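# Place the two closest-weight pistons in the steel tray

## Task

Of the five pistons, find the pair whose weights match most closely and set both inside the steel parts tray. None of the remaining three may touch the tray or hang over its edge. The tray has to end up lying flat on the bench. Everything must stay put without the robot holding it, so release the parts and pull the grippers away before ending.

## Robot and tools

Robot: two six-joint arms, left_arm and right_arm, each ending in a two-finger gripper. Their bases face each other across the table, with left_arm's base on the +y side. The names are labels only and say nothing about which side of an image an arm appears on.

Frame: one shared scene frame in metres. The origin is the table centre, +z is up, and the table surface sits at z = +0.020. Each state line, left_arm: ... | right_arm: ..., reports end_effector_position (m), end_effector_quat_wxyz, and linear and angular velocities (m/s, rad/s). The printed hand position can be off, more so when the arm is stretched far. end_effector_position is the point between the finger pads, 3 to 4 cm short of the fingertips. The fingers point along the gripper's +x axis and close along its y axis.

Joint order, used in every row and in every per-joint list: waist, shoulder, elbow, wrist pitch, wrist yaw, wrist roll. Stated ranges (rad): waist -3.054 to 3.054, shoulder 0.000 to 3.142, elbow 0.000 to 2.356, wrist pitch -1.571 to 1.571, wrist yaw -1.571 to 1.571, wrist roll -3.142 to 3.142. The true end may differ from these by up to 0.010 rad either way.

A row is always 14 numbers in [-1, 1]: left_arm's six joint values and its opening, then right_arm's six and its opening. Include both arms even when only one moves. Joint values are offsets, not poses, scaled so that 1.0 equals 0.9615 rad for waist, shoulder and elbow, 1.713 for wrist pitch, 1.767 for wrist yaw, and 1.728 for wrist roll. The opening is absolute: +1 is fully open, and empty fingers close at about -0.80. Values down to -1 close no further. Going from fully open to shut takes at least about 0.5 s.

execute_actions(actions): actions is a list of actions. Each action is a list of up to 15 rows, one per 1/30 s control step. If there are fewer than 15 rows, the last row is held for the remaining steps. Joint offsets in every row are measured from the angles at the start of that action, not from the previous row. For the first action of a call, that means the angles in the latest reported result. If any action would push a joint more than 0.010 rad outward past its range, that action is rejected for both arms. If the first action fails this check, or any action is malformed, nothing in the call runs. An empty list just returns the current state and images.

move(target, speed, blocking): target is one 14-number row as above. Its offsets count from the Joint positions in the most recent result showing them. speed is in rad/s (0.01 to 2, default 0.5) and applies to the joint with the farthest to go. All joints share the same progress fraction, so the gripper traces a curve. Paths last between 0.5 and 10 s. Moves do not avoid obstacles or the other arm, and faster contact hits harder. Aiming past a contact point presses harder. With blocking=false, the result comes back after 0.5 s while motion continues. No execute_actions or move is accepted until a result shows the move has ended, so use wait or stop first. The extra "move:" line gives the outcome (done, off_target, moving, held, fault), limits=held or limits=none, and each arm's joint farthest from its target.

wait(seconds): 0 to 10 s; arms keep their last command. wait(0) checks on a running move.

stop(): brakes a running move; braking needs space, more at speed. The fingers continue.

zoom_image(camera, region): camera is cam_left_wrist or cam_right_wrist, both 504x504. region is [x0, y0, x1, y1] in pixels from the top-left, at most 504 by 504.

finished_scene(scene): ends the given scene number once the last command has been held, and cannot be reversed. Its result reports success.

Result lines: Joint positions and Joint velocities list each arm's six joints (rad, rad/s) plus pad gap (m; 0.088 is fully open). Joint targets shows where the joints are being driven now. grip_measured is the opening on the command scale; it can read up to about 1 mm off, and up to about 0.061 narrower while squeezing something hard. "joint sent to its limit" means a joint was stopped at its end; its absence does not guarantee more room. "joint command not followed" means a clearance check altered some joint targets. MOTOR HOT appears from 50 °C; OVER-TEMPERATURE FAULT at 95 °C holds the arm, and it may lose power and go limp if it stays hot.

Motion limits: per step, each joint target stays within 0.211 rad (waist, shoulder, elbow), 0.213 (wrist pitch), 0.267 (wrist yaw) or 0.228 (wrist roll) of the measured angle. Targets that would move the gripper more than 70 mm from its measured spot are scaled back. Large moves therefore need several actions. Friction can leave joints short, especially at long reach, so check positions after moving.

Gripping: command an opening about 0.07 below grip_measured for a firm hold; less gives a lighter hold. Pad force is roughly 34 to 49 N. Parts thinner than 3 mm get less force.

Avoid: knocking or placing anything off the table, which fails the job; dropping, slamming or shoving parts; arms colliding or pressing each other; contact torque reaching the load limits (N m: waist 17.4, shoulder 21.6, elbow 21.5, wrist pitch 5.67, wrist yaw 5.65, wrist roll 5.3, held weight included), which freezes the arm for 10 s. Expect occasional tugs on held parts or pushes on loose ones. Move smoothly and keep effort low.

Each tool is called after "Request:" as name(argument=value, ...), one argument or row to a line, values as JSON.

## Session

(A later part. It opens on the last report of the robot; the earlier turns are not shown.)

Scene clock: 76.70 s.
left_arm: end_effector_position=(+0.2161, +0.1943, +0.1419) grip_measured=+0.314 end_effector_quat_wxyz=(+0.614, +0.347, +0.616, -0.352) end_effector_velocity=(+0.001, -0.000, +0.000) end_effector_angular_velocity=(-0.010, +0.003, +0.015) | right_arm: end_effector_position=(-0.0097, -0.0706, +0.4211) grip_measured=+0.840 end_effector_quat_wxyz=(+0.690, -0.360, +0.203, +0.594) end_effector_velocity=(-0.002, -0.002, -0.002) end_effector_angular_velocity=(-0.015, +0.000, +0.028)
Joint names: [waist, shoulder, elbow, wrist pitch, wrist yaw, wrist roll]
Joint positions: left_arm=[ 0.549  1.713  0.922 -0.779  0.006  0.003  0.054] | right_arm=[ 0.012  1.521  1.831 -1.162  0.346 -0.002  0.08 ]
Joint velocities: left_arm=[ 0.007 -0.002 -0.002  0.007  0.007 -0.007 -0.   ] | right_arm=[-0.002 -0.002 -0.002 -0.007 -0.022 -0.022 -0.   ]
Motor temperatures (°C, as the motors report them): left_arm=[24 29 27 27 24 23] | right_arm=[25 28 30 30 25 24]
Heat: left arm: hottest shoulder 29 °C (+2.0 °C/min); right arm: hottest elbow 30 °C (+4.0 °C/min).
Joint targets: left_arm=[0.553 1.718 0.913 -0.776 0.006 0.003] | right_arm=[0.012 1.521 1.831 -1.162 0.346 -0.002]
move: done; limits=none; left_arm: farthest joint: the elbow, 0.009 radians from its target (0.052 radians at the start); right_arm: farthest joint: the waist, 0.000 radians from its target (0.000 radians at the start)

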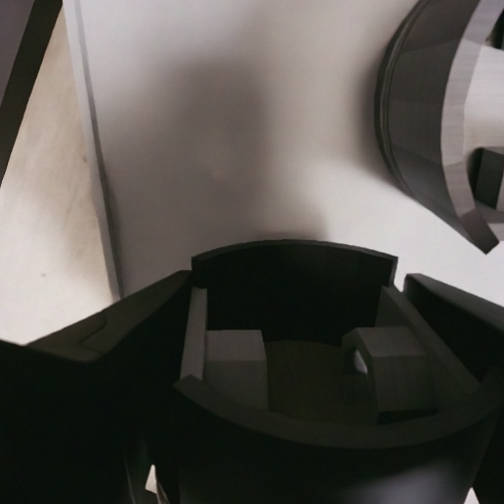

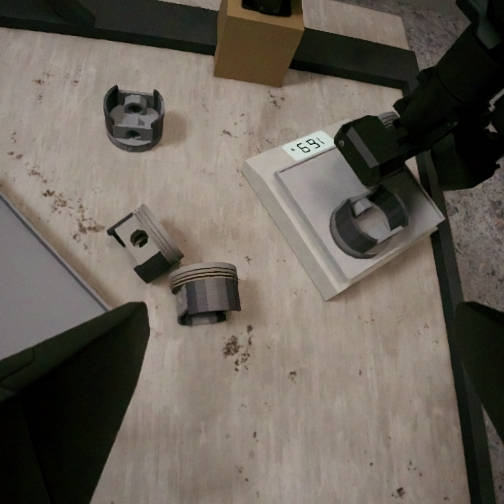

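Request:
move(
  target=[0,0.029,-0.032,0.028,0,0,0.15, 0,0,0,0,0,0,0.84],
  speed=0.15,
)

Request:
move(
  target=[0,0,0,0,0,0,0.6, 0,0,0,0,0,0,0.84],
)

Request:
wait(
  seconds=1,
)

Request:
zoom_image(
  camera="cam_right_wrist",
  region=[230, 100, 450, 300],
)

Scene clock: 78.20 s.
left_arm: end_effector_position=(+0.2161, +0.1946, +0.1312) grip_measured=+0.314 end_effector_quat_wxyz=(+0.614, +0.347, +0.616, -0.351) end_effector_velocity=(+0.002, +0.000, +0.000) end_effector_angular_velocity=(-0.003, -0.010, -0.005) | right_arm: end_effector_position=(-0.0097, -0.0706, +0.4211) grip_measured=+0.840 end_effector_quat_wxyz=(+0.690, -0.360, +0.203, +0.594) end_effector_velocity=(+0.002, -0.002, +0.001) end_effector_angular_velocity=(-0.003, -0.011, -0.002)
Joint names: [waist, shoulder, elbow, wrist pitch, wrist yaw, wrist roll]
Joint positions: left_arm=[ 0.55   1.737  0.899 -0.733  0.006  0.003  0.054] | right_arm=[ 0.012  1.521  1.831 -1.162  0.346 -0.002  0.08 ]
Joint velocities: left_arm=[ 0.002 -0.002 -0.002  0.007 -0.007  0.007 -0.   ] | right_arm=[-0.002 -0.002  0.002 -0.007  0.007 -0.007 -0.   ]
Motor temperatures (°C, as the motors report them): left_arm=[24 29 27 27 24 23] | right_arm=[25 28 30 30 25 24]
Heat: left arm: hottest shoulder 29 °C (+2.0 °C/min); right arm: hottest elbow 30 °C (+4.0 °C/min).
Joint targets: left_arm=[0.549 1.741 0.891 -0.730 0.006 0.003] | right_arm=[0.012 1.521 1.831 -1.162 0.346 -0.002]
move: done; limits=none; left_arm: farthest joint: the elbow, 0.008 radians from its target (0.030 radians at the start); right_arm: farthest joint: the waist, 0.000 radians from its target (0.000 radians at the start)

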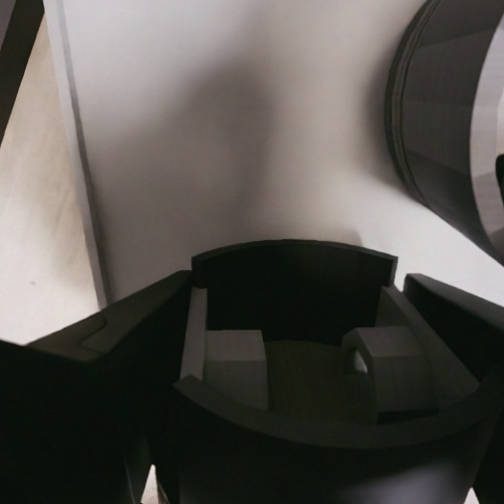

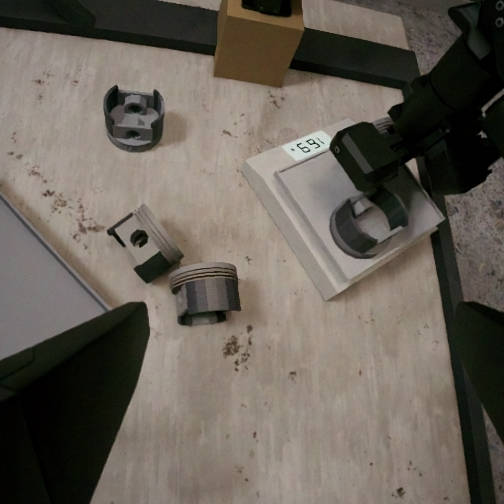

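Scene clock: 78.80 s.
left_arm: end_effector_position=(+0.2161, +0.1946, +0.1312) grip_measured=+0.595 end_effector_quat_wxyz=(+0.614, +0.347, +0.616, -0.351) end_effector_velocity=(-0.002, +0.004, +0.001) end_effector_angular_velocity=(+0.018, +0.003, +0.005) | right_arm: end_effector_position=(-0.0097, -0.0706, +0.4211) grip_measured=+0.840 end_effector_quat_wxyz=(+0.690, -0.360, +0.203, +0.594) end_effector_velocity=(+0.003, -0.003, -0.004) end_effector_angular_velocity=(-0.030, -0.025, +0.008)
Joint names: [waist, shoulder, elbow, wrist pitch, wrist yaw, wrist roll]
Joint positions: left_arm=[ 0.55   1.737  0.899 -0.733  0.006  0.003  0.068] | right_arm=[ 0.012  1.521  1.831 -1.162  0.346 -0.002  0.08 ]
Joint velocities: left_arm=[-0.002 -0.007 -0.002 -0.022 -0.007 -0.007  0.001] | right_arm=[-0.002  0.002 -0.002 -0.022  0.007 -0.022  0.   ]
Motor temperatures (°C, as the motors report them): left_arm=[24 29 27 27 24 23] | right_arm=[25 28 31 30 25 24]
Heat: left arm: hottest shoulder 29 °C (+2.0 °C/min); right arm: hottest elbow 31 °C (+5.1 °C/min).
Joint targets: left_arm=[0.550 1.737 0.899 -0.733 0.006 0.003] | right_arm=[0.012 1.521 1.831 -1.162 0.346 -0.002]
move: done; limits=none; left_arm: farthest joint: the waist, 0.000 radians from its target (0.000 radians at the start); right_arm: farthest joint: the waist, 0.000 radians from its target (0.000 radians at the start)

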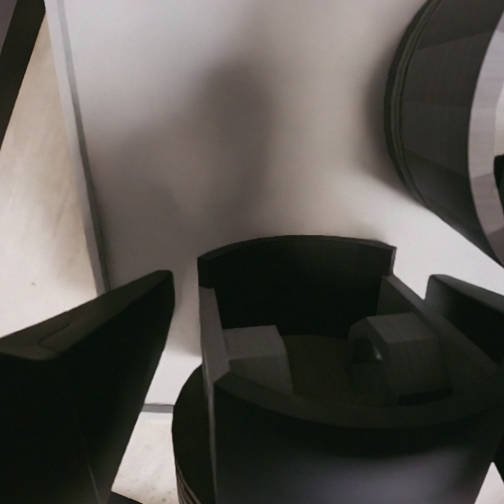

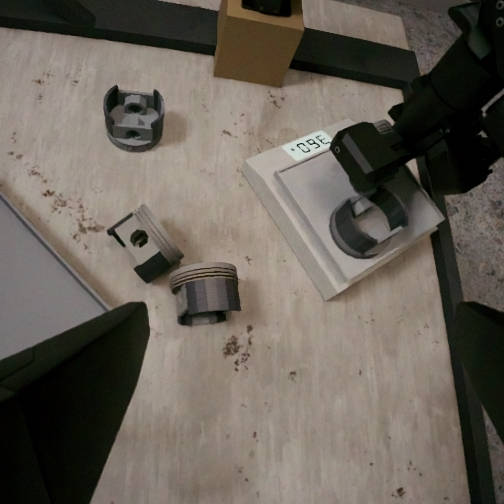

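Scene clock: 79.80 s.
left_arm: end_effector_position=(+0.2161, +0.1946, +0.1312) grip_measured=+0.597 end_effector_quat_wxyz=(+0.614, +0.347, +0.616, -0.351) end_effector_velocity=(-0.001, +0.006, +0.000) end_effector_angular_velocity=(+0.030, -0.008, +0.005) | right_arm: end_effector_position=(-0.0097, -0.0706, +0.4211) grip_measured=+0.840 end_effector_quat_wxyz=(+0.690, -0.360, +0.203, +0.594) end_effector_velocity=(+0.000, -0.002, -0.001) end_effector_angular_velocity=(-0.010, -0.001, +0.008)
Joint names: [waist, shoulder, elbow, wrist pitch, wrist yaw, wrist roll]
Joint positions: left_arm=[ 0.55   1.737  0.899 -0.733  0.006  0.003  0.068] | right_arm=[ 0.012  1.521  1.831 -1.162  0.346 -0.002  0.08 ]
Joint velocities: left_arm=[-0.002 -0.002 -0.002 -0.022 -0.022 -0.007 -0.   ] | right_arm=[-0.002 -0.002 -0.002 -0.007 -0.007 -0.007 -0.001]
Motor temperatures (°C, as the motors report them): left_arm=[24 29 27 27 24 23] | right_arm=[25 28 31 30 25 24]
Heat: left arm: hottest shoulder 29 °C (+2.0 °C/min); right arm: hottest elbow 31 °C (+4.1 °C/min).
Joint targets: left_arm=[0.550 1.737 0.899 -0.733 0.006 0.003] | right_arm=[0.012 1.521 1.831 -1.162 0.346 -0.002]
wait: 1.00 s; at rest by 0.17 s

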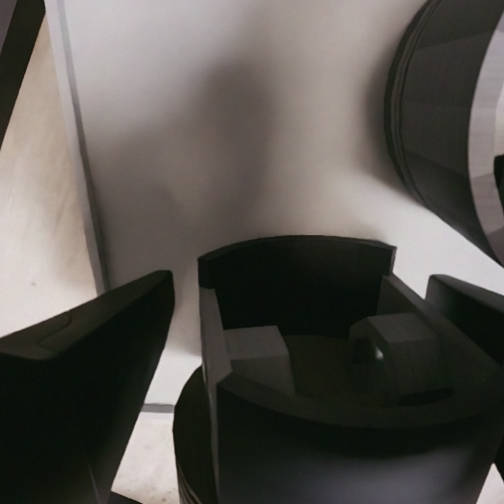

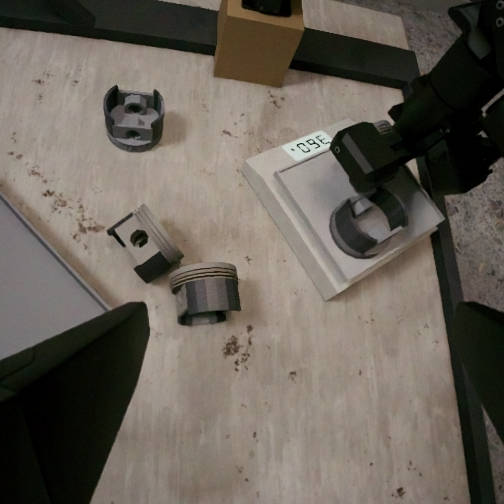

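Region (230, 100, 450, 300) of cam_right_wrist's 504x504 image, scaled by 2.291, with more detail than that image has; it fills the top 458 rows of this view, and the rest is white.

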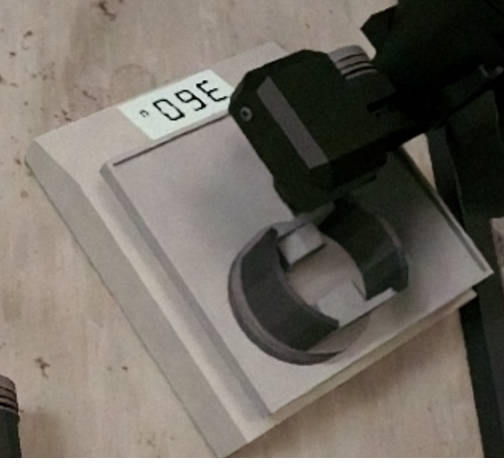

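Request:
move(
  target=[0,0,0,0,0,0,0.8, 0,0,0,0,0,0,0.84],
)

Request:
wait(
  seconds=1,
)

Scene clock: 80.73 s.
left_arm: end_effector_position=(+0.2161, +0.1946, +0.1312) grip_measured=+0.796 end_effector_quat_wxyz=(+0.614, +0.347, +0.616, -0.351) end_effector_velocity=(-0.002, +0.001, +0.000) end_effector_angular_velocity=(+0.010, -0.003, -0.015) | right_arm: end_effector_position=(-0.0097, -0.0706, +0.4211) grip_measured=+0.840 end_effector_quat_wxyz=(+0.690, -0.360, +0.203, +0.594) end_effector_velocity=(+0.001, -0.004, -0.003) end_effector_angular_velocity=(-0.030, -0.023, +0.028)
Joint names: [waist, shoulder, elbow, wrist pitch, wrist yaw, wrist roll]
Joint positions: left_arm=[ 0.55   1.737  0.899 -0.733  0.006  0.003  0.078] | right_arm=[ 0.012  1.521  1.831 -1.162  0.346 -0.002  0.08 ]
Joint velocities: left_arm=[-0.007 -0.002 -0.002 -0.007 -0.007  0.007  0.   ] | right_arm=[-0.002 -0.002 -0.002 -0.022 -0.007 -0.037 -0.   ]
Motor temperatures (°C, as the motors report them): left_arm=[24 29 27 27 24 23] | right_arm=[25 28 31 30 25 24]
Heat: left arm: hottest shoulder 29 °C (+2.0 °C/min); right arm: hottest elbow 31 °C (+4.0 °C/min).
Joint targets: left_arm=[0.550 1.737 0.899 -0.733 0.006 0.003] | right_arm=[0.012 1.521 1.831 -1.162 0.346 -0.002]
move: done; limits=none; left_arm: farthest joint: the waist, 0.000 radians from its target (0.000 radians at the start); right_arm: farthest joint: the waist, 0.000 radians from its target (0.000 radians at the start)

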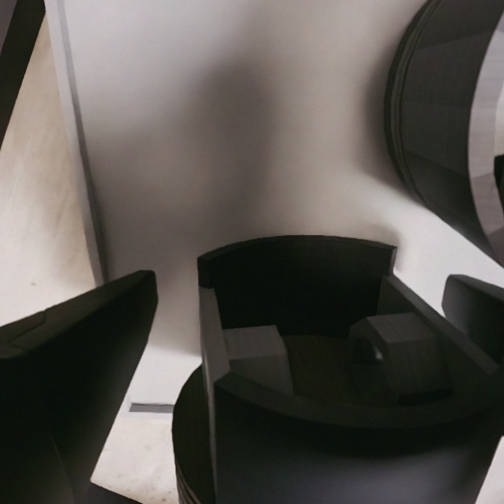

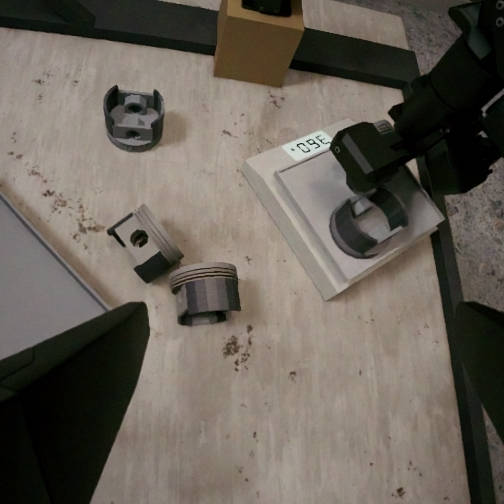

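Scene clock: 81.73 s.
left_arm: end_effector_position=(+0.2161, +0.1946, +0.1312) grip_measured=+0.797 end_effector_quat_wxyz=(+0.614, +0.347, +0.616, -0.351) end_effector_velocity=(-0.001, +0.002, +0.000) end_effector_angular_velocity=(+0.010, -0.002, +0.020) | right_arm: end_effector_position=(-0.0097, -0.0706, +0.4211) grip_measured=+0.840 end_effector_quat_wxyz=(+0.690, -0.360, +0.203, +0.594) end_effector_velocity=(+0.000, -0.002, -0.001) end_effector_angular_velocity=(-0.013, -0.011, +0.018)
Joint names: [waist, shoulder, elbow, wrist pitch, wrist yaw, wrist roll]
Joint positions: left_arm=[ 0.55   1.737  0.899 -0.733  0.006  0.003  0.078] | right_arm=[ 0.012  1.521  1.831 -1.162  0.346 -0.002  0.08 ]
Joint velocities: left_arm=[-0.002 -0.002 -0.002 -0.007 -0.007 -0.022 -0.   ] | right_arm=[-0.002 -0.002 -0.002 -0.007 -0.007 -0.022 -0.   ]
Motor temperatures (°C, as the motors report them): left_arm=[24 29 27 27 24 23] | right_arm=[25 28 31 30 25 24]
Heat: left arm: hottest shoulder 29 °C (+2.0 °C/min); right arm: hottest elbow 31 °C (+4.0 °C/min).
Joint targets: left_arm=[0.550 1.737 0.899 -0.733 0.006 0.003] | right_arm=[0.012 1.521 1.831 -1.162 0.346 -0.002]
wait: 1.00 s; at rest by 0.17 s

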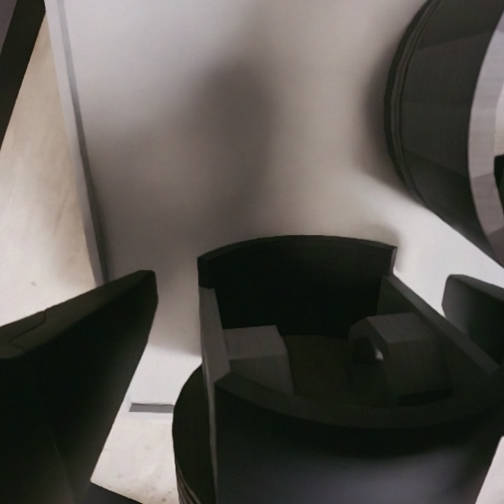

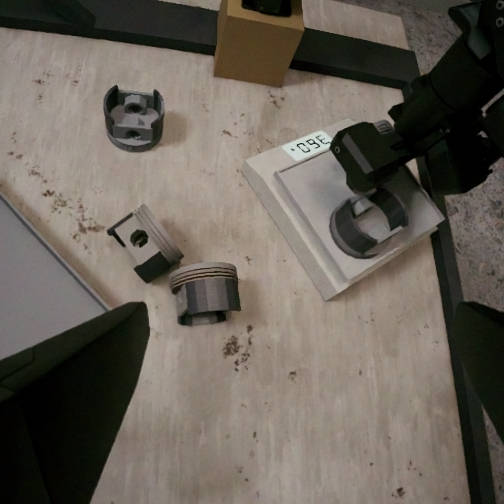

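Request:
move(
  target=[0,0,0,0,0,0,0.15, 0,0,0,0,0,0,0.84],
)

Request:
move(
  target=[0,-0.03,0.31,-0.177,0,0,0.15, 0,-0.365,0,-0.146,0,0,0.84],
  speed=0.6,
)

Scene clock: 84.47 s.
left_arm: end_effector_position=(+0.2158, +0.1945, +0.1312) grip_measured=+0.311 end_effector_quat_wxyz=(+0.613, +0.347, +0.616, -0.352) end_effector_velocity=(-0.001, +0.006, -0.001) end_effector_angular_velocity=(+0.034, -0.005, -0.010) | right_arm: end_effector_position=(-0.0097, -0.0706, +0.4211) grip_measured=+0.840 end_effector_quat_wxyz=(+0.690, -0.360, +0.203, +0.594) end_effector_velocity=(-0.000, +0.001, +0.001) end_effector_angular_velocity=(+0.005, +0.002, +0.008)
Joint names: [waist, shoulder, elbow, wrist pitch, wrist yaw, wrist roll]
Joint positions: left_arm=[ 0.549  1.737  0.899 -0.733  0.007  0.003  0.054] | right_arm=[ 0.012  1.521  1.831 -1.162  0.346 -0.002  0.08 ]
Joint velocities: left_arm=[-0.002  0.002 -0.002 -0.022 -0.022  0.007 -0.   ] | right_arm=[-0.002 -0.002 -0.002  0.007 -0.007 -0.007 -0.   ]
Motor temperatures (°C, as the motors report them): left_arm=[24 29 27 27 24 23] | right_arm=[25 28 31 30 25 24]
Heat: left arm: hottest shoulder 29 °C (+2.0 °C/min); right arm: hottest elbow 31 °C (+4.0 °C/min).
Joint targets: left_arm=[0.550 1.737 0.899 -0.733 0.006 0.003] | right_arm=[0.012 1.521 1.831 -1.162 0.346 -0.002]
move: done; limits=none; left_arm: farthest joint: the waist, 0.001 radians from its target (0.000 radians at the start); right_arm: farthest joint: the waist, 0.000 radians from its target (0.000 radians at the start)

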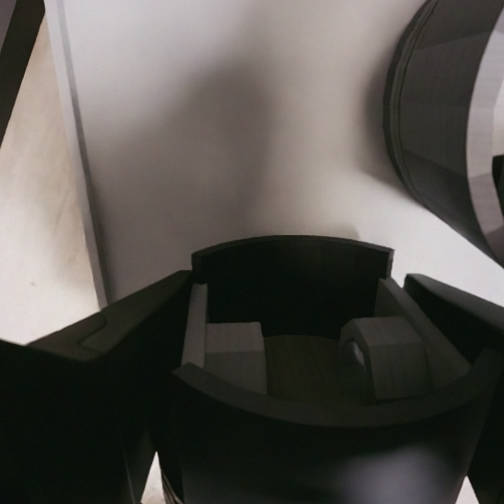

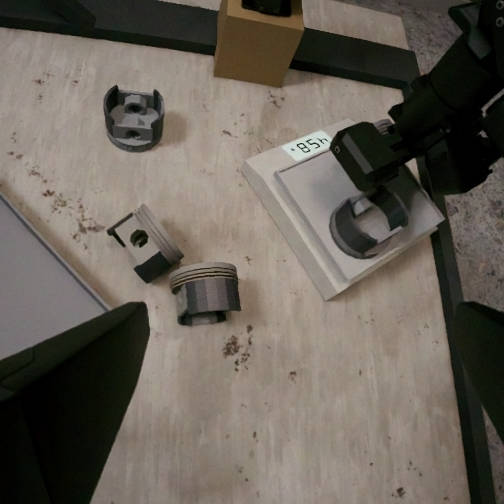

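Scene clock: 85.67 s.
left_arm: end_effector_position=(+0.2301, +0.1708, +0.1998) grip_measured=+0.311 end_effector_quat_wxyz=(+0.613, +0.347, +0.616, -0.352) end_effector_velocity=(-0.000, +0.001, +0.001) end_effector_angular_velocity=(+0.006, -0.005, +0.005) | right_arm: end_effector_position=(+0.0158, -0.2006, +0.4814) grip_measured=+0.840 end_effector_quat_wxyz=(+0.706, -0.319, +0.180, +0.607) end_effector_velocity=(+0.000, -0.004, -0.004) end_effector_angular_velocity=(-0.024, -0.005, +0.008)
Joint names: [waist, shoulder, elbow, wrist pitch, wrist yaw, wrist roll]
Joint positions: left_arm=[ 0.549  1.718  1.18  -1.033  0.007  0.003  0.054] | right_arm=[ 0.012  1.171  1.831 -1.409  0.346 -0.002  0.08 ]
Joint velocities: left_arm=[-0.002 -0.002  0.002 -0.007 -0.007 -0.007 -0.   ] | right_arm=[-0.002 -0.002 -0.002 -0.022 -0.007 -0.007 -0.   ]
Motor temperatures (°C, as the motors report them): left_arm=[24 29 27 27 24 23] | right_arm=[25 28 31 30 25 24]
Heat: left arm: hottest shoulder 29 °C (+2.0 °C/min); right arm: hottest elbow 31 °C (+4.0 °C/min).
Joint targets: left_arm=[0.549 1.708 1.197 -1.037 0.007 0.003] | right_arm=[0.012 1.170 1.831 -1.412 0.346 -0.002]
move: off_target (left_arm); limits=none; left_arm: farthest joint: the elbow, 0.017 radians from its target (0.298 radians at the start); right_arm: farthest joint: the wrist pitch, 0.003 radians from its target (0.250 radians at the start)

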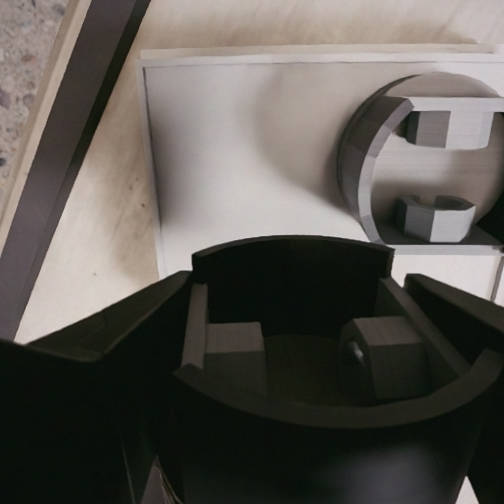

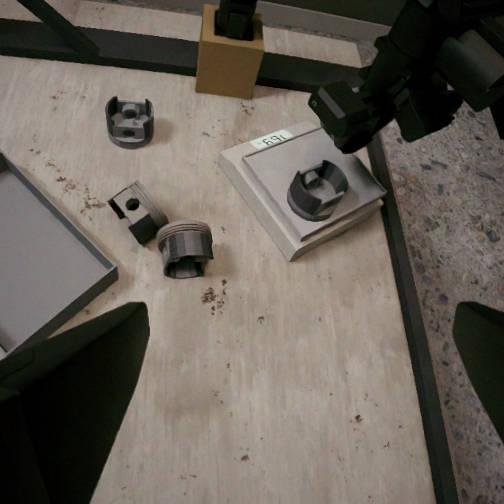

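Request:
move(
  target=[-0.467,0.7446,0.9626,-0.116,0,0,0.15, 0,0,0,0,0,0,0.84],
  speed=1.0,
)

Scene clock: 87.63 s.
left_arm: end_effector_position=(+0.1180, -0.0410, +0.1607) grip_measured=+0.311 end_effector_quat_wxyz=(+0.521, +0.475, +0.522, -0.481) end_effector_velocity=(-0.002, +0.002, -0.004) end_effector_angular_velocity=(+0.016, +0.009, +0.005) | right_arm: end_effector_position=(+0.0158, -0.2006, +0.4813) grip_measured=+0.840 end_effector_quat_wxyz=(+0.706, -0.319, +0.180, +0.607) end_effector_velocity=(-0.000, -0.000, -0.003) end_effector_angular_velocity=(-0.014, -0.003, +0.008)
Joint names: [waist, shoulder, elbow, wrist pitch, wrist yaw, wrist roll]
Joint positions: left_arm=[ 0.099  2.427  2.088 -1.228  0.007  0.003  0.054] | right_arm=[ 0.012  1.171  1.831 -1.41   0.346 -0.002  0.08 ]
Joint velocities: left_arm=[-0.002  0.007 -0.002 -0.007  0.007 -0.007  0.   ] | right_arm=[-0.002  0.002 -0.002 -0.007 -0.007 -0.007  0.   ]
Motor temperatures (°C, as the motors report them): left_arm=[24 30 27 27 24 23] | right_arm=[25 28 31 30 25 24]
Heat: left arm: hottest shoulder 30 °C (+3.0 °C/min); right arm: hottest elbow 31 °C (+4.0 °C/min).
Joint targets: left_arm=[0.100 2.434 2.106 -1.231 0.007 0.003] | right_arm=[0.012 1.171 1.831 -1.409 0.346 -0.002]
move: off_target (left_arm); limits=none; left_arm: farthest joint: the elbow, 0.017 radians from its target (0.925 radians at the start); right_arm: farthest joint: the wrist pitch, 0.001 radians from its target (0.001 radians at the start)

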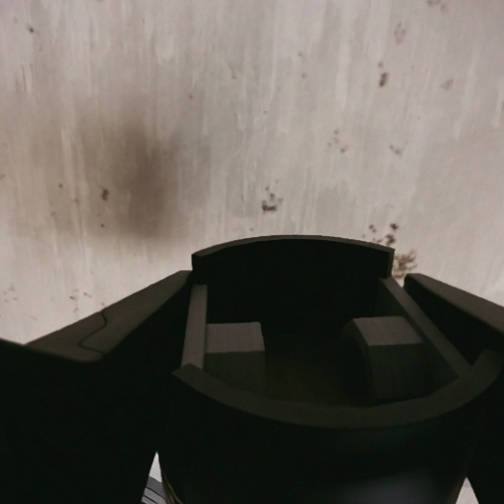

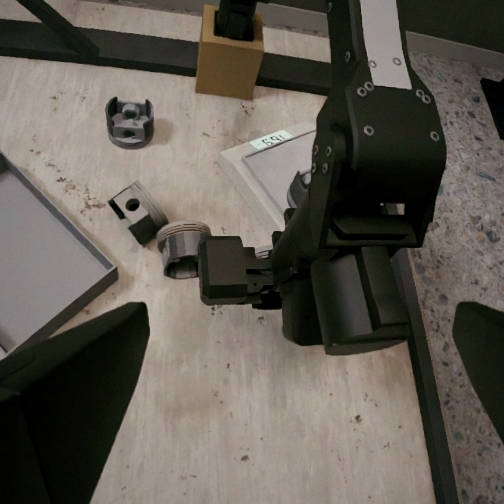

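Request:
move(
  target=[0,0.109,-0.188,0.159,0,0,0.15, 0,0,0,0,0,0,0.84],
  speed=0.35,
)

Scene clock: 89.53 s.
left_arm: end_effector_position=(+0.1183, -0.0415, +0.0752) grip_measured=+0.311 end_effector_quat_wxyz=(+0.521, +0.475, +0.522, -0.481) end_effector_velocity=(+0.002, +0.001, +0.002) end_effector_angular_velocity=(+0.003, -0.007, +0.010) | right_arm: end_effector_position=(+0.0158, -0.2006, +0.4813) grip_measured=+0.840 end_effector_quat_wxyz=(+0.706, -0.319, +0.180, +0.607) end_effector_velocity=(-0.001, -0.004, -0.004) end_effector_angular_velocity=(-0.021, +0.006, +0.003)
Joint names: [waist, shoulder, elbow, wrist pitch, wrist yaw, wrist roll]
Joint positions: left_arm=[ 0.1    2.525  1.919 -0.961  0.007  0.003  0.054] | right_arm=[ 0.012  1.171  1.831 -1.41   0.346 -0.002  0.08 ]
Joint velocities: left_arm=[ 0.002 -0.002  0.002 -0.007 -0.007 -0.007 -0.   ] | right_arm=[ 0.002 -0.002 -0.002 -0.022 -0.007  0.007 -0.   ]
Motor temperatures (°C, as the motors report them): left_arm=[24 31 27 27 24 23] | right_arm=[25 27 31 30 25 24]
Heat: left arm: hottest shoulder 31 °C (+4.0 °C/min); right arm: hottest elbow 31 °C (+3.0 °C/min).
Joint targets: left_arm=[0.100 2.532 1.907 -0.956 0.007 0.003] | right_arm=[0.012 1.171 1.831 -1.410 0.346 -0.002]
move: off_target (left_arm); limits=none; left_arm: farthest joint: the elbow, 0.012 radians from its target (0.181 radians at the start); right_arm: farthest joint: the waist, 0.000 radians from its target (0.000 radians at the start)

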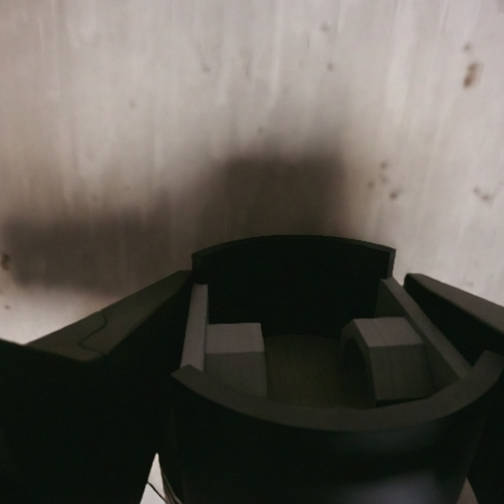

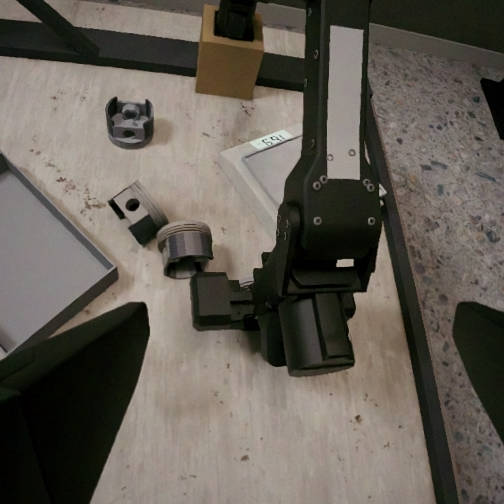

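Request:
move(
  target=[0,0,0,0,0,0,1.0, 0,0,0,0,0,0,0.84],
)

Request:
move(
  target=[0,-0.17,0,-0.09,0,0,1.0, 0,0,0,0,0,0,0.84],
  speed=0.5,
)

Scene clock: 90.73 s.
left_arm: end_effector_position=(+0.1183, -0.0416, +0.0752) grip_measured=+0.987 end_effector_quat_wxyz=(+0.521, +0.475, +0.522, -0.481) end_effector_velocity=(-0.000, +0.004, +0.003) end_effector_angular_velocity=(+0.018, -0.006, +0.005) | right_arm: end_effector_position=(+0.0158, -0.2006, +0.4813) grip_measured=+0.840 end_effector_quat_wxyz=(+0.706, -0.319, +0.180, +0.607) end_effector_velocity=(-0.000, -0.001, +0.002) end_effector_angular_velocity=(+0.010, +0.002, +0.008)
Joint names: [waist, shoulder, elbow, wrist pitch, wrist yaw, wrist roll]
Joint positions: left_arm=[ 0.1    2.525  1.919 -0.96   0.007  0.003  0.087] | right_arm=[ 0.012  1.171  1.831 -1.41   0.346 -0.002  0.08 ]
Joint velocities: left_arm=[-0.002 -0.007 -0.002 -0.022 -0.007 -0.007  0.001] | right_arm=[-0.002 -0.007 -0.002  0.007 -0.007 -0.007 -0.   ]
Motor temperatures (°C, as the motors report them): left_arm=[24 31 27 27 24 23] | right_arm=[25 27 31 30 25 24]
Heat: left arm: hottest shoulder 31 °C (+4.0 °C/min); right arm: hottest elbow 31 °C (+3.0 °C/min).
Joint targets: left_arm=[0.100 2.525 1.919 -0.961 0.007 0.003] | right_arm=[0.012 1.171 1.831 -1.410 0.346 -0.002]
move: done; limits=none; left_arm: farthest joint: the wrist pitch, 0.001 radians from its target (0.001 radians at the start); right_arm: farthest joint: the waist, 0.000 radians from its target (0.000 radians at the start)

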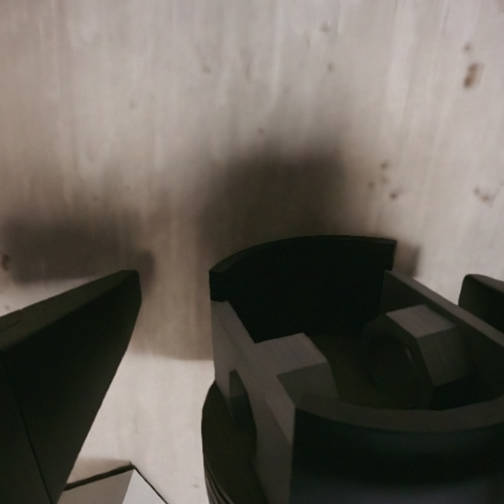

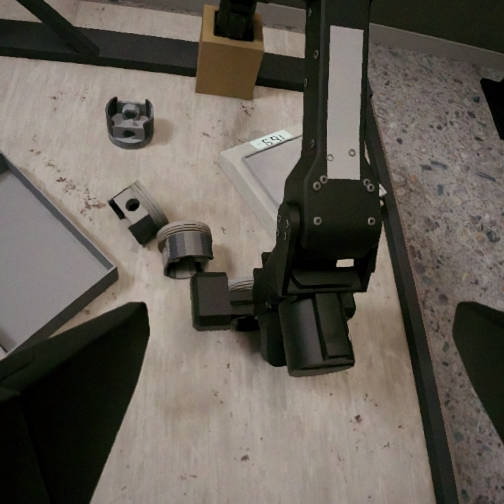

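Scene clock: 91.70 s.
left_arm: end_effector_position=(+0.1170, -0.0275, +0.1445) grip_measured=+0.989 end_effector_quat_wxyz=(+0.522, +0.474, +0.520, -0.482) end_effector_velocity=(+0.002, +0.002, +0.003) end_effector_angular_velocity=(+0.003, -0.007, -0.005) | right_arm: end_effector_position=(+0.0158, -0.2006, +0.4813) grip_measured=+0.840 end_effector_quat_wxyz=(+0.706, -0.319, +0.180, +0.607) end_effector_velocity=(+0.002, -0.003, -0.000) end_effector_angular_velocity=(-0.003, -0.011, -0.003)
Joint names: [waist, shoulder, elbow, wrist pitch, wrist yaw, wrist roll]
Joint positions: left_arm=[ 0.1    2.369  1.919 -1.111  0.007  0.003  0.087] | right_arm=[ 0.012  1.171  1.831 -1.41   0.346 -0.002  0.08 ]
Joint velocities: left_arm=[ 0.002 -0.007 -0.002 -0.007 -0.007  0.007 -0.   ] | right_arm=[-0.002 -0.007 -0.002 -0.007  0.007 -0.007 -0.   ]
Motor temperatures (°C, as the motors report them): left_arm=[24 32 28 27 24 23] | right_arm=[25 27 31 30 25 24]
Heat: left arm: hottest shoulder 32 °C (+5.0 °C/min); right arm: hottest elbow 31 °C (+3.0 °C/min).
Joint targets: left_arm=[0.100 2.361 1.919 -1.114 0.007 0.003] | right_arm=[0.012 1.171 1.831 -1.410 0.346 -0.002]
move: done; limits=none; left_arm: farthest joint: the shoulder, 0.007 radians from its target (0.163 radians at the start); right_arm: farthest joint: the waist, 0.000 radians from its target (0.000 radians at the start)

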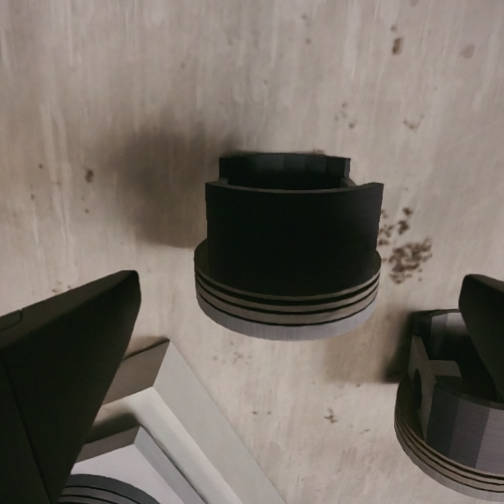

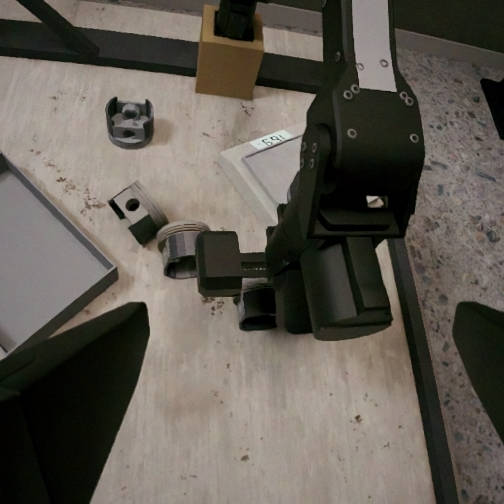

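Request:
move(
  target=[-0.263,-0.282,-0.359,0.037,0,-0.198,1.0, 0,0,0,0,0,0,0.84],
  speed=0.7,
)

Scene clock: 93.20 s.
left_arm: end_effector_position=(+0.0117, +0.0371, +0.1690) grip_measured=+0.989 end_effector_quat_wxyz=(+0.539, +0.455, +0.544, -0.455) end_effector_velocity=(-0.000, -0.001, +0.002) end_effector_angular_velocity=(-0.013, -0.005, +0.005) | right_arm: end_effector_position=(+0.0158, -0.2006, +0.4813) grip_measured=+0.840 end_effector_quat_wxyz=(+0.706, -0.319, +0.180, +0.607) end_effector_velocity=(-0.002, -0.001, -0.002) end_effector_angular_velocity=(-0.012, +0.008, +0.018)
Joint names: [waist, shoulder, elbow, wrist pitch, wrist yaw, wrist roll]
Joint positions: left_arm=[-0.153  2.109  1.586 -1.051  0.007 -0.336  0.087] | right_arm=[ 0.012  1.171  1.831 -1.41   0.346 -0.002  0.08 ]
Joint velocities: left_arm=[-0.002 -0.007 -0.002  0.007 -0.007 -0.007  0.   ] | right_arm=[-0.002 -0.002 -0.002 -0.007 -0.022 -0.007 -0.   ]
Motor temperatures (°C, as the motors report them): left_arm=[24 32 27 27 24 23] | right_arm=[25 27 30 30 25 24]
Heat: left arm: hottest shoulder 32 °C (+5.0 °C/min); right arm: hottest elbow 30 °C (+2.0 °C/min).
Joint targets: left_arm=[-0.153 2.097 1.573 -1.048 0.007 -0.339] | right_arm=[0.012 1.171 1.831 -1.410 0.346 -0.002]
move: off_target (left_arm); limits=none; left_arm: farthest joint: the elbow, 0.012 radians from its target (0.345 radians at the start); right_arm: farthest joint: the waist, 0.000 radians from its target (0.000 radians at the start)

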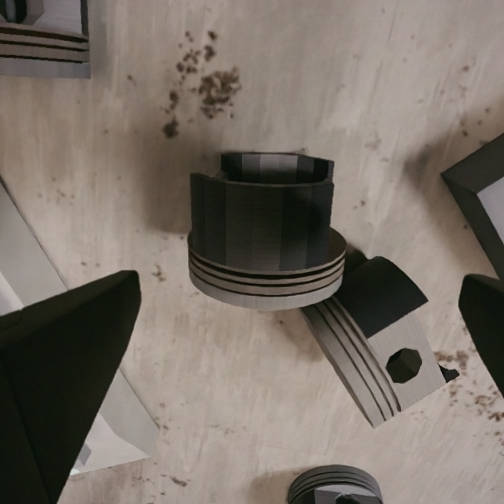

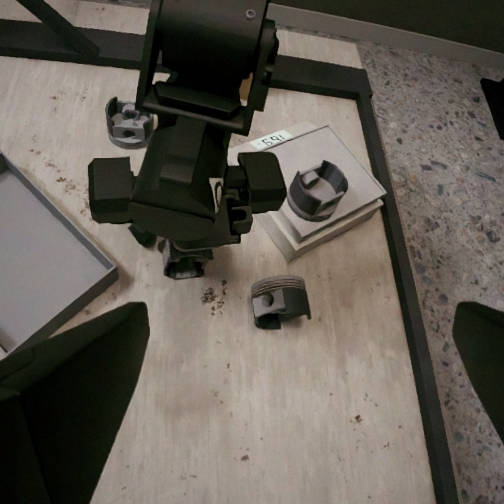

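Request:
move(
  target=[0.04,0.192,-0.151,0.185,0,0.022,0.95, 0,0,0,0,0,0,0.84],
  speed=0.4,
)

Scene clock: 95.43 s.
left_arm: end_effector_position=(+0.0252, +0.0297, +0.0715) grip_measured=+0.953 end_effector_quat_wxyz=(+0.540, +0.453, +0.544, -0.456) end_effector_velocity=(-0.000, -0.003, -0.001) end_effector_angular_velocity=(-0.016, +0.009, +0.010) | right_arm: end_effector_position=(+0.0158, -0.2006, +0.4813) grip_measured=+0.840 end_effector_quat_wxyz=(+0.706, -0.319, +0.180, +0.607) end_effector_velocity=(+0.002, -0.004, -0.003) end_effector_angular_velocity=(-0.022, -0.015, -0.003)
Joint names: [waist, shoulder, elbow, wrist pitch, wrist yaw, wrist roll]
Joint positions: left_arm=[-0.117  2.284  1.451 -0.737  0.007 -0.301  0.086] | right_arm=[ 0.012  1.171  1.831 -1.41   0.346 -0.002  0.08 ]
Joint velocities: left_arm=[ 0.002 -0.002 -0.007  0.022  0.007 -0.007 -0.   ] | right_arm=[-0.002 -0.002 -0.002 -0.022  0.007 -0.007 -0.   ]
Motor temperatures (°C, as the motors report them): left_arm=[24 33 27 27 24 23] | right_arm=[25 27 30 30 25 24]
Heat: left arm: hottest shoulder 33 °C (+6.0 °C/min); right arm: hottest elbow 30 °C (+2.0 °C/min).
Joint targets: left_arm=[-0.114 2.293 1.441 -0.734 0.007 -0.298] | right_arm=[0.012 1.171 1.831 -1.410 0.346 -0.002]
move: done; limits=none; left_arm: farthest joint: the shoulder, 0.010 radians from its target (0.185 radians at the start); right_arm: farthest joint: the waist, 0.000 radians from its target (0.000 radians at the start)

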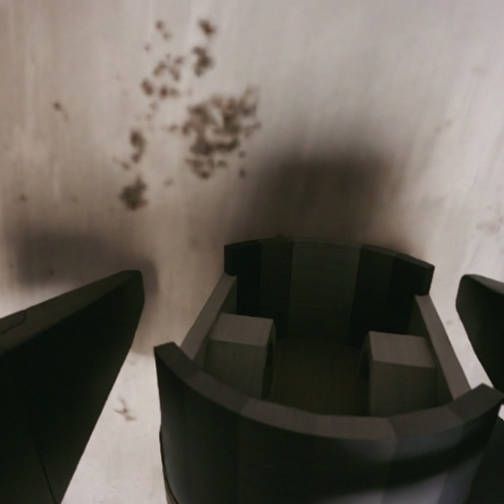

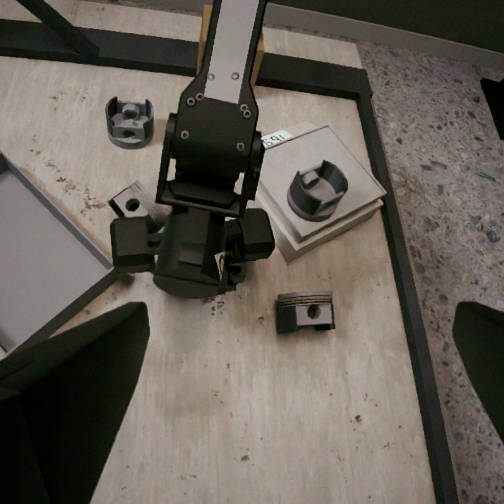

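Request:
move(
  target=[0,0,0,0,0,0,0.15, 0,0,0,0,0,0,0.84],
)

Request:
move(
  target=[0,-0.355,0,-0.194,0,0,0.15, 0,0,0,0,0,0,0.84],
  speed=0.6,
)

Scene clock: 96.80 s.
left_arm: end_effector_position=(+0.0252, +0.0296, +0.0715) grip_measured=+0.309 end_effector_quat_wxyz=(+0.540, +0.453, +0.543, -0.456) end_effector_velocity=(+0.002, +0.001, +0.002) end_effector_angular_velocity=(+0.002, -0.008, +0.010) | right_arm: end_effector_position=(+0.0158, -0.2006, +0.4813) grip_measured=+0.840 end_effector_quat_wxyz=(+0.706, -0.319, +0.180, +0.607) end_effector_velocity=(-0.002, -0.003, -0.004) end_effector_angular_velocity=(-0.026, +0.005, +0.018)
Joint names: [waist, shoulder, elbow, wrist pitch, wrist yaw, wrist roll]
Joint positions: left_arm=[-0.117  2.284  1.451 -0.737  0.007 -0.301  0.054] | right_arm=[ 0.012  1.171  1.831 -1.41   0.346 -0.002  0.08 ]
Joint velocities: left_arm=[ 0.002 -0.007 -0.002 -0.007 -0.007 -0.007 -0.   ] | right_arm=[-0.002 -0.002 -0.002 -0.022 -0.022 -0.007  0.   ]
Motor temperatures (°C, as the motors report them): left_arm=[24 33 27 27 24 23] | right_arm=[25 27 30 30 25 24]
Heat: left arm: hottest shoulder 33 °C (+6.1 °C/min); right arm: hottest elbow 30 °C (+2.0 °C/min).
Joint targets: left_arm=[-0.117 2.284 1.451 -0.737 0.007 -0.301] | right_arm=[0.012 1.171 1.831 -1.410 0.346 -0.002]
move: done; limits=none; left_arm: farthest joint: the waist, 0.000 radians from its target (0.000 radians at the start); right_arm: farthest joint: the waist, 0.000 radians from its target (0.000 radians at the start)

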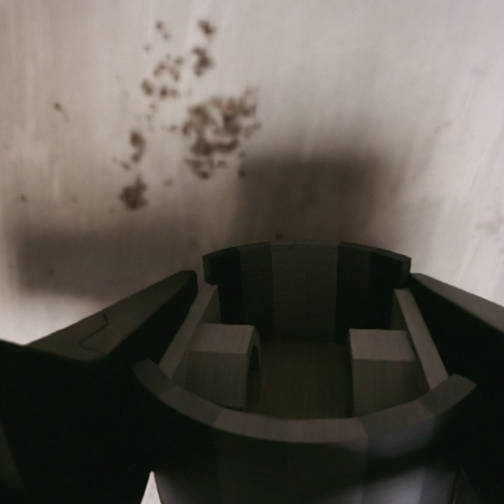

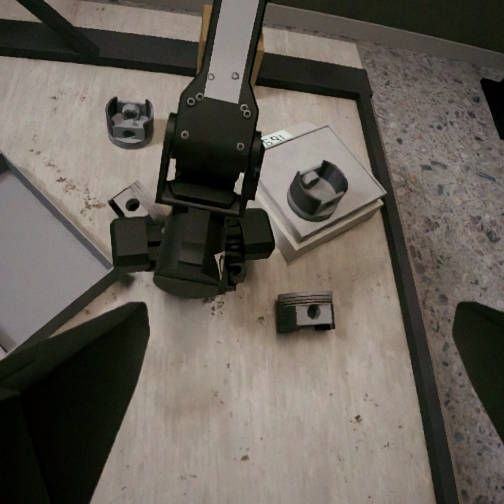

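Scene clock: 98.00 s.
left_arm: end_effector_position=(+0.0302, +0.0689, +0.1910) grip_measured=+0.309 end_effector_quat_wxyz=(+0.540, +0.453, +0.544, -0.456) end_effector_velocity=(+0.000, +0.002, +0.000) end_effector_angular_velocity=(+0.006, -0.008, +0.005) | right_arm: end_effector_position=(+0.0158, -0.2006, +0.4813) grip_measured=+0.840 end_effector_quat_wxyz=(+0.706, -0.319, +0.180, +0.607) end_effector_velocity=(+0.002, +0.000, +0.001) end_effector_angular_velocity=(+0.007, -0.009, -0.003)
Joint names: [waist, shoulder, elbow, wrist pitch, wrist yaw, wrist roll]
Joint positions: left_arm=[-0.117  1.957  1.451 -1.066  0.007 -0.301  0.054] | right_arm=[ 0.012  1.171  1.831 -1.41   0.346 -0.002  0.08 ]
Joint velocities: left_arm=[-0.002 -0.002 -0.002 -0.007 -0.007 -0.007 -0.   ] | right_arm=[-0.002 -0.002 -0.002  0.007  0.007 -0.007 -0.   ]
Motor temperatures (°C, as the motors report them): left_arm=[24 33 27 27 24 23] | right_arm=[25 27 30 30 25 24]
Heat: left arm: hottest shoulder 33 °C (+6.1 °C/min); right arm: hottest elbow 30 °C (+2.0 °C/min).
Joint targets: left_arm=[-0.117 1.943 1.451 -1.069 0.007 -0.301] | right_arm=[0.012 1.171 1.831 -1.410 0.346 -0.002]
move: off_target (left_arm); limits=none; left_arm: farthest joint: the shoulder, 0.014 radians from its target (0.341 radians at the start); right_arm: farthest joint: the waist, 0.000 radians from its target (0.000 radians at the start)

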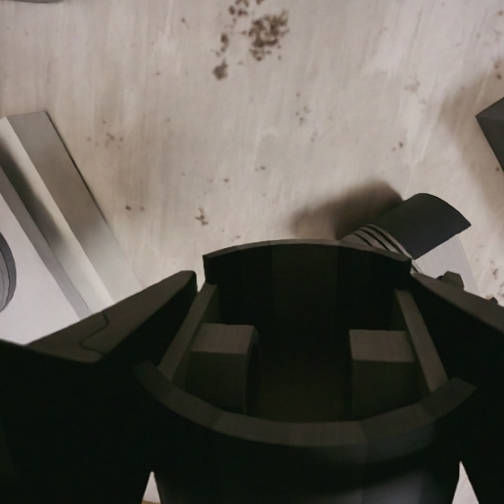

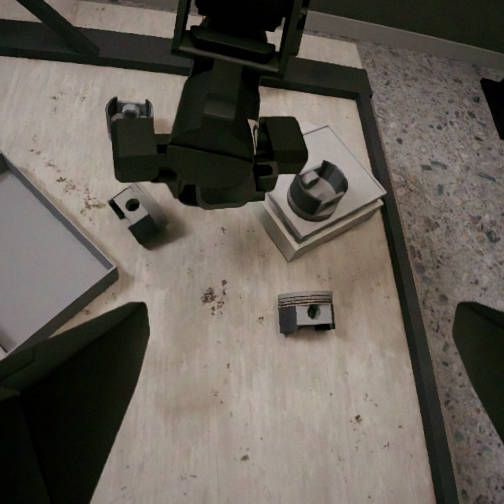

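Request:
move(
  target=[0.697,-0.375,-0.393,0.014,0,0.177,0.15, 0,0.3,0,0.12,0,0,0.84],
  speed=0.9,
)

Scene clock: 100.07 s.
left_arm: end_effector_position=(+0.2161, +0.1947, +0.2055) grip_measured=+0.309 end_effector_quat_wxyz=(+0.614, +0.347, +0.616, -0.351) end_effector_velocity=(-0.001, +0.002, +0.000) end_effector_angular_velocity=(+0.010, -0.002, +0.020) | right_arm: end_effector_position=(-0.0050, -0.0948, +0.4388) grip_measured=+0.840 end_effector_quat_wxyz=(+0.695, -0.349, +0.197, +0.597) end_effector_velocity=(+0.000, -0.002, +0.000) end_effector_angular_velocity=(-0.005, -0.000, +0.008)
Joint names: [waist, shoulder, elbow, wrist pitch, wrist yaw, wrist roll]
Joint positions: left_arm=[ 0.55   1.608  1.083 -1.044  0.006  0.002  0.054] | right_arm=[ 0.012  1.449  1.831 -1.206  0.346 -0.002  0.08 ]
Joint velocities: left_arm=[-0.002 -0.002 -0.002 -0.007 -0.007 -0.022  0.   ] | right_arm=[-0.002 -0.002  0.002 -0.007 -0.007 -0.007  0.   ]
Motor temperatures (°C, as the motors report them): left_arm=[24 33 27 27 24 23] | right_arm=[25 27 30 30 25 24]
Heat: left arm: hottest shoulder 33 °C (+5.1 °C/min); right arm: hottest elbow 30 °C (+1.0 °C/min).
Joint targets: left_arm=[0.553 1.596 1.073 -1.042 0.007 0.005] | right_arm=[0.012 1.460 1.831 -1.204 0.346 -0.002]
move: off_target (left_arm, right_arm); limits=none; left_arm: farthest joint: the shoulder, 0.012 radians from its target (0.361 radians at the start); right_arm: farthest joint: the shoulder, 0.011 radians from its target (0.288 radians at the start)

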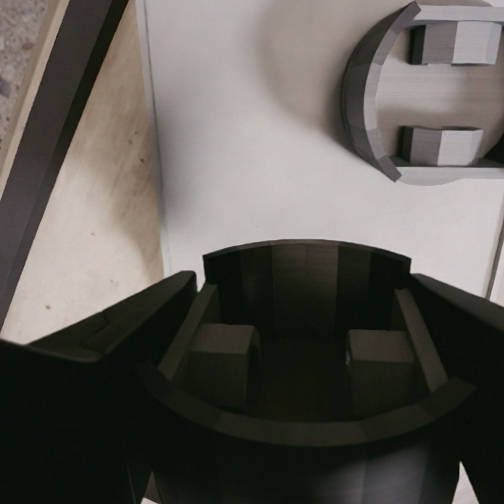

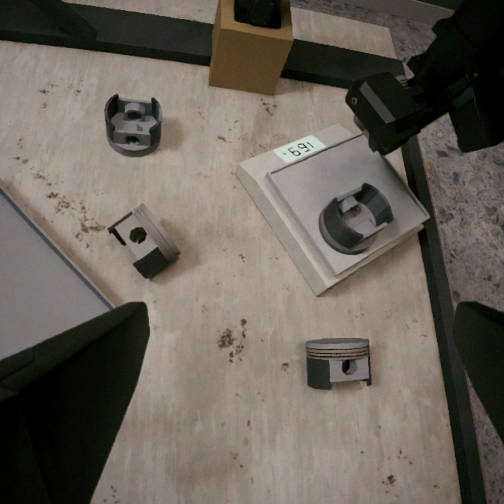

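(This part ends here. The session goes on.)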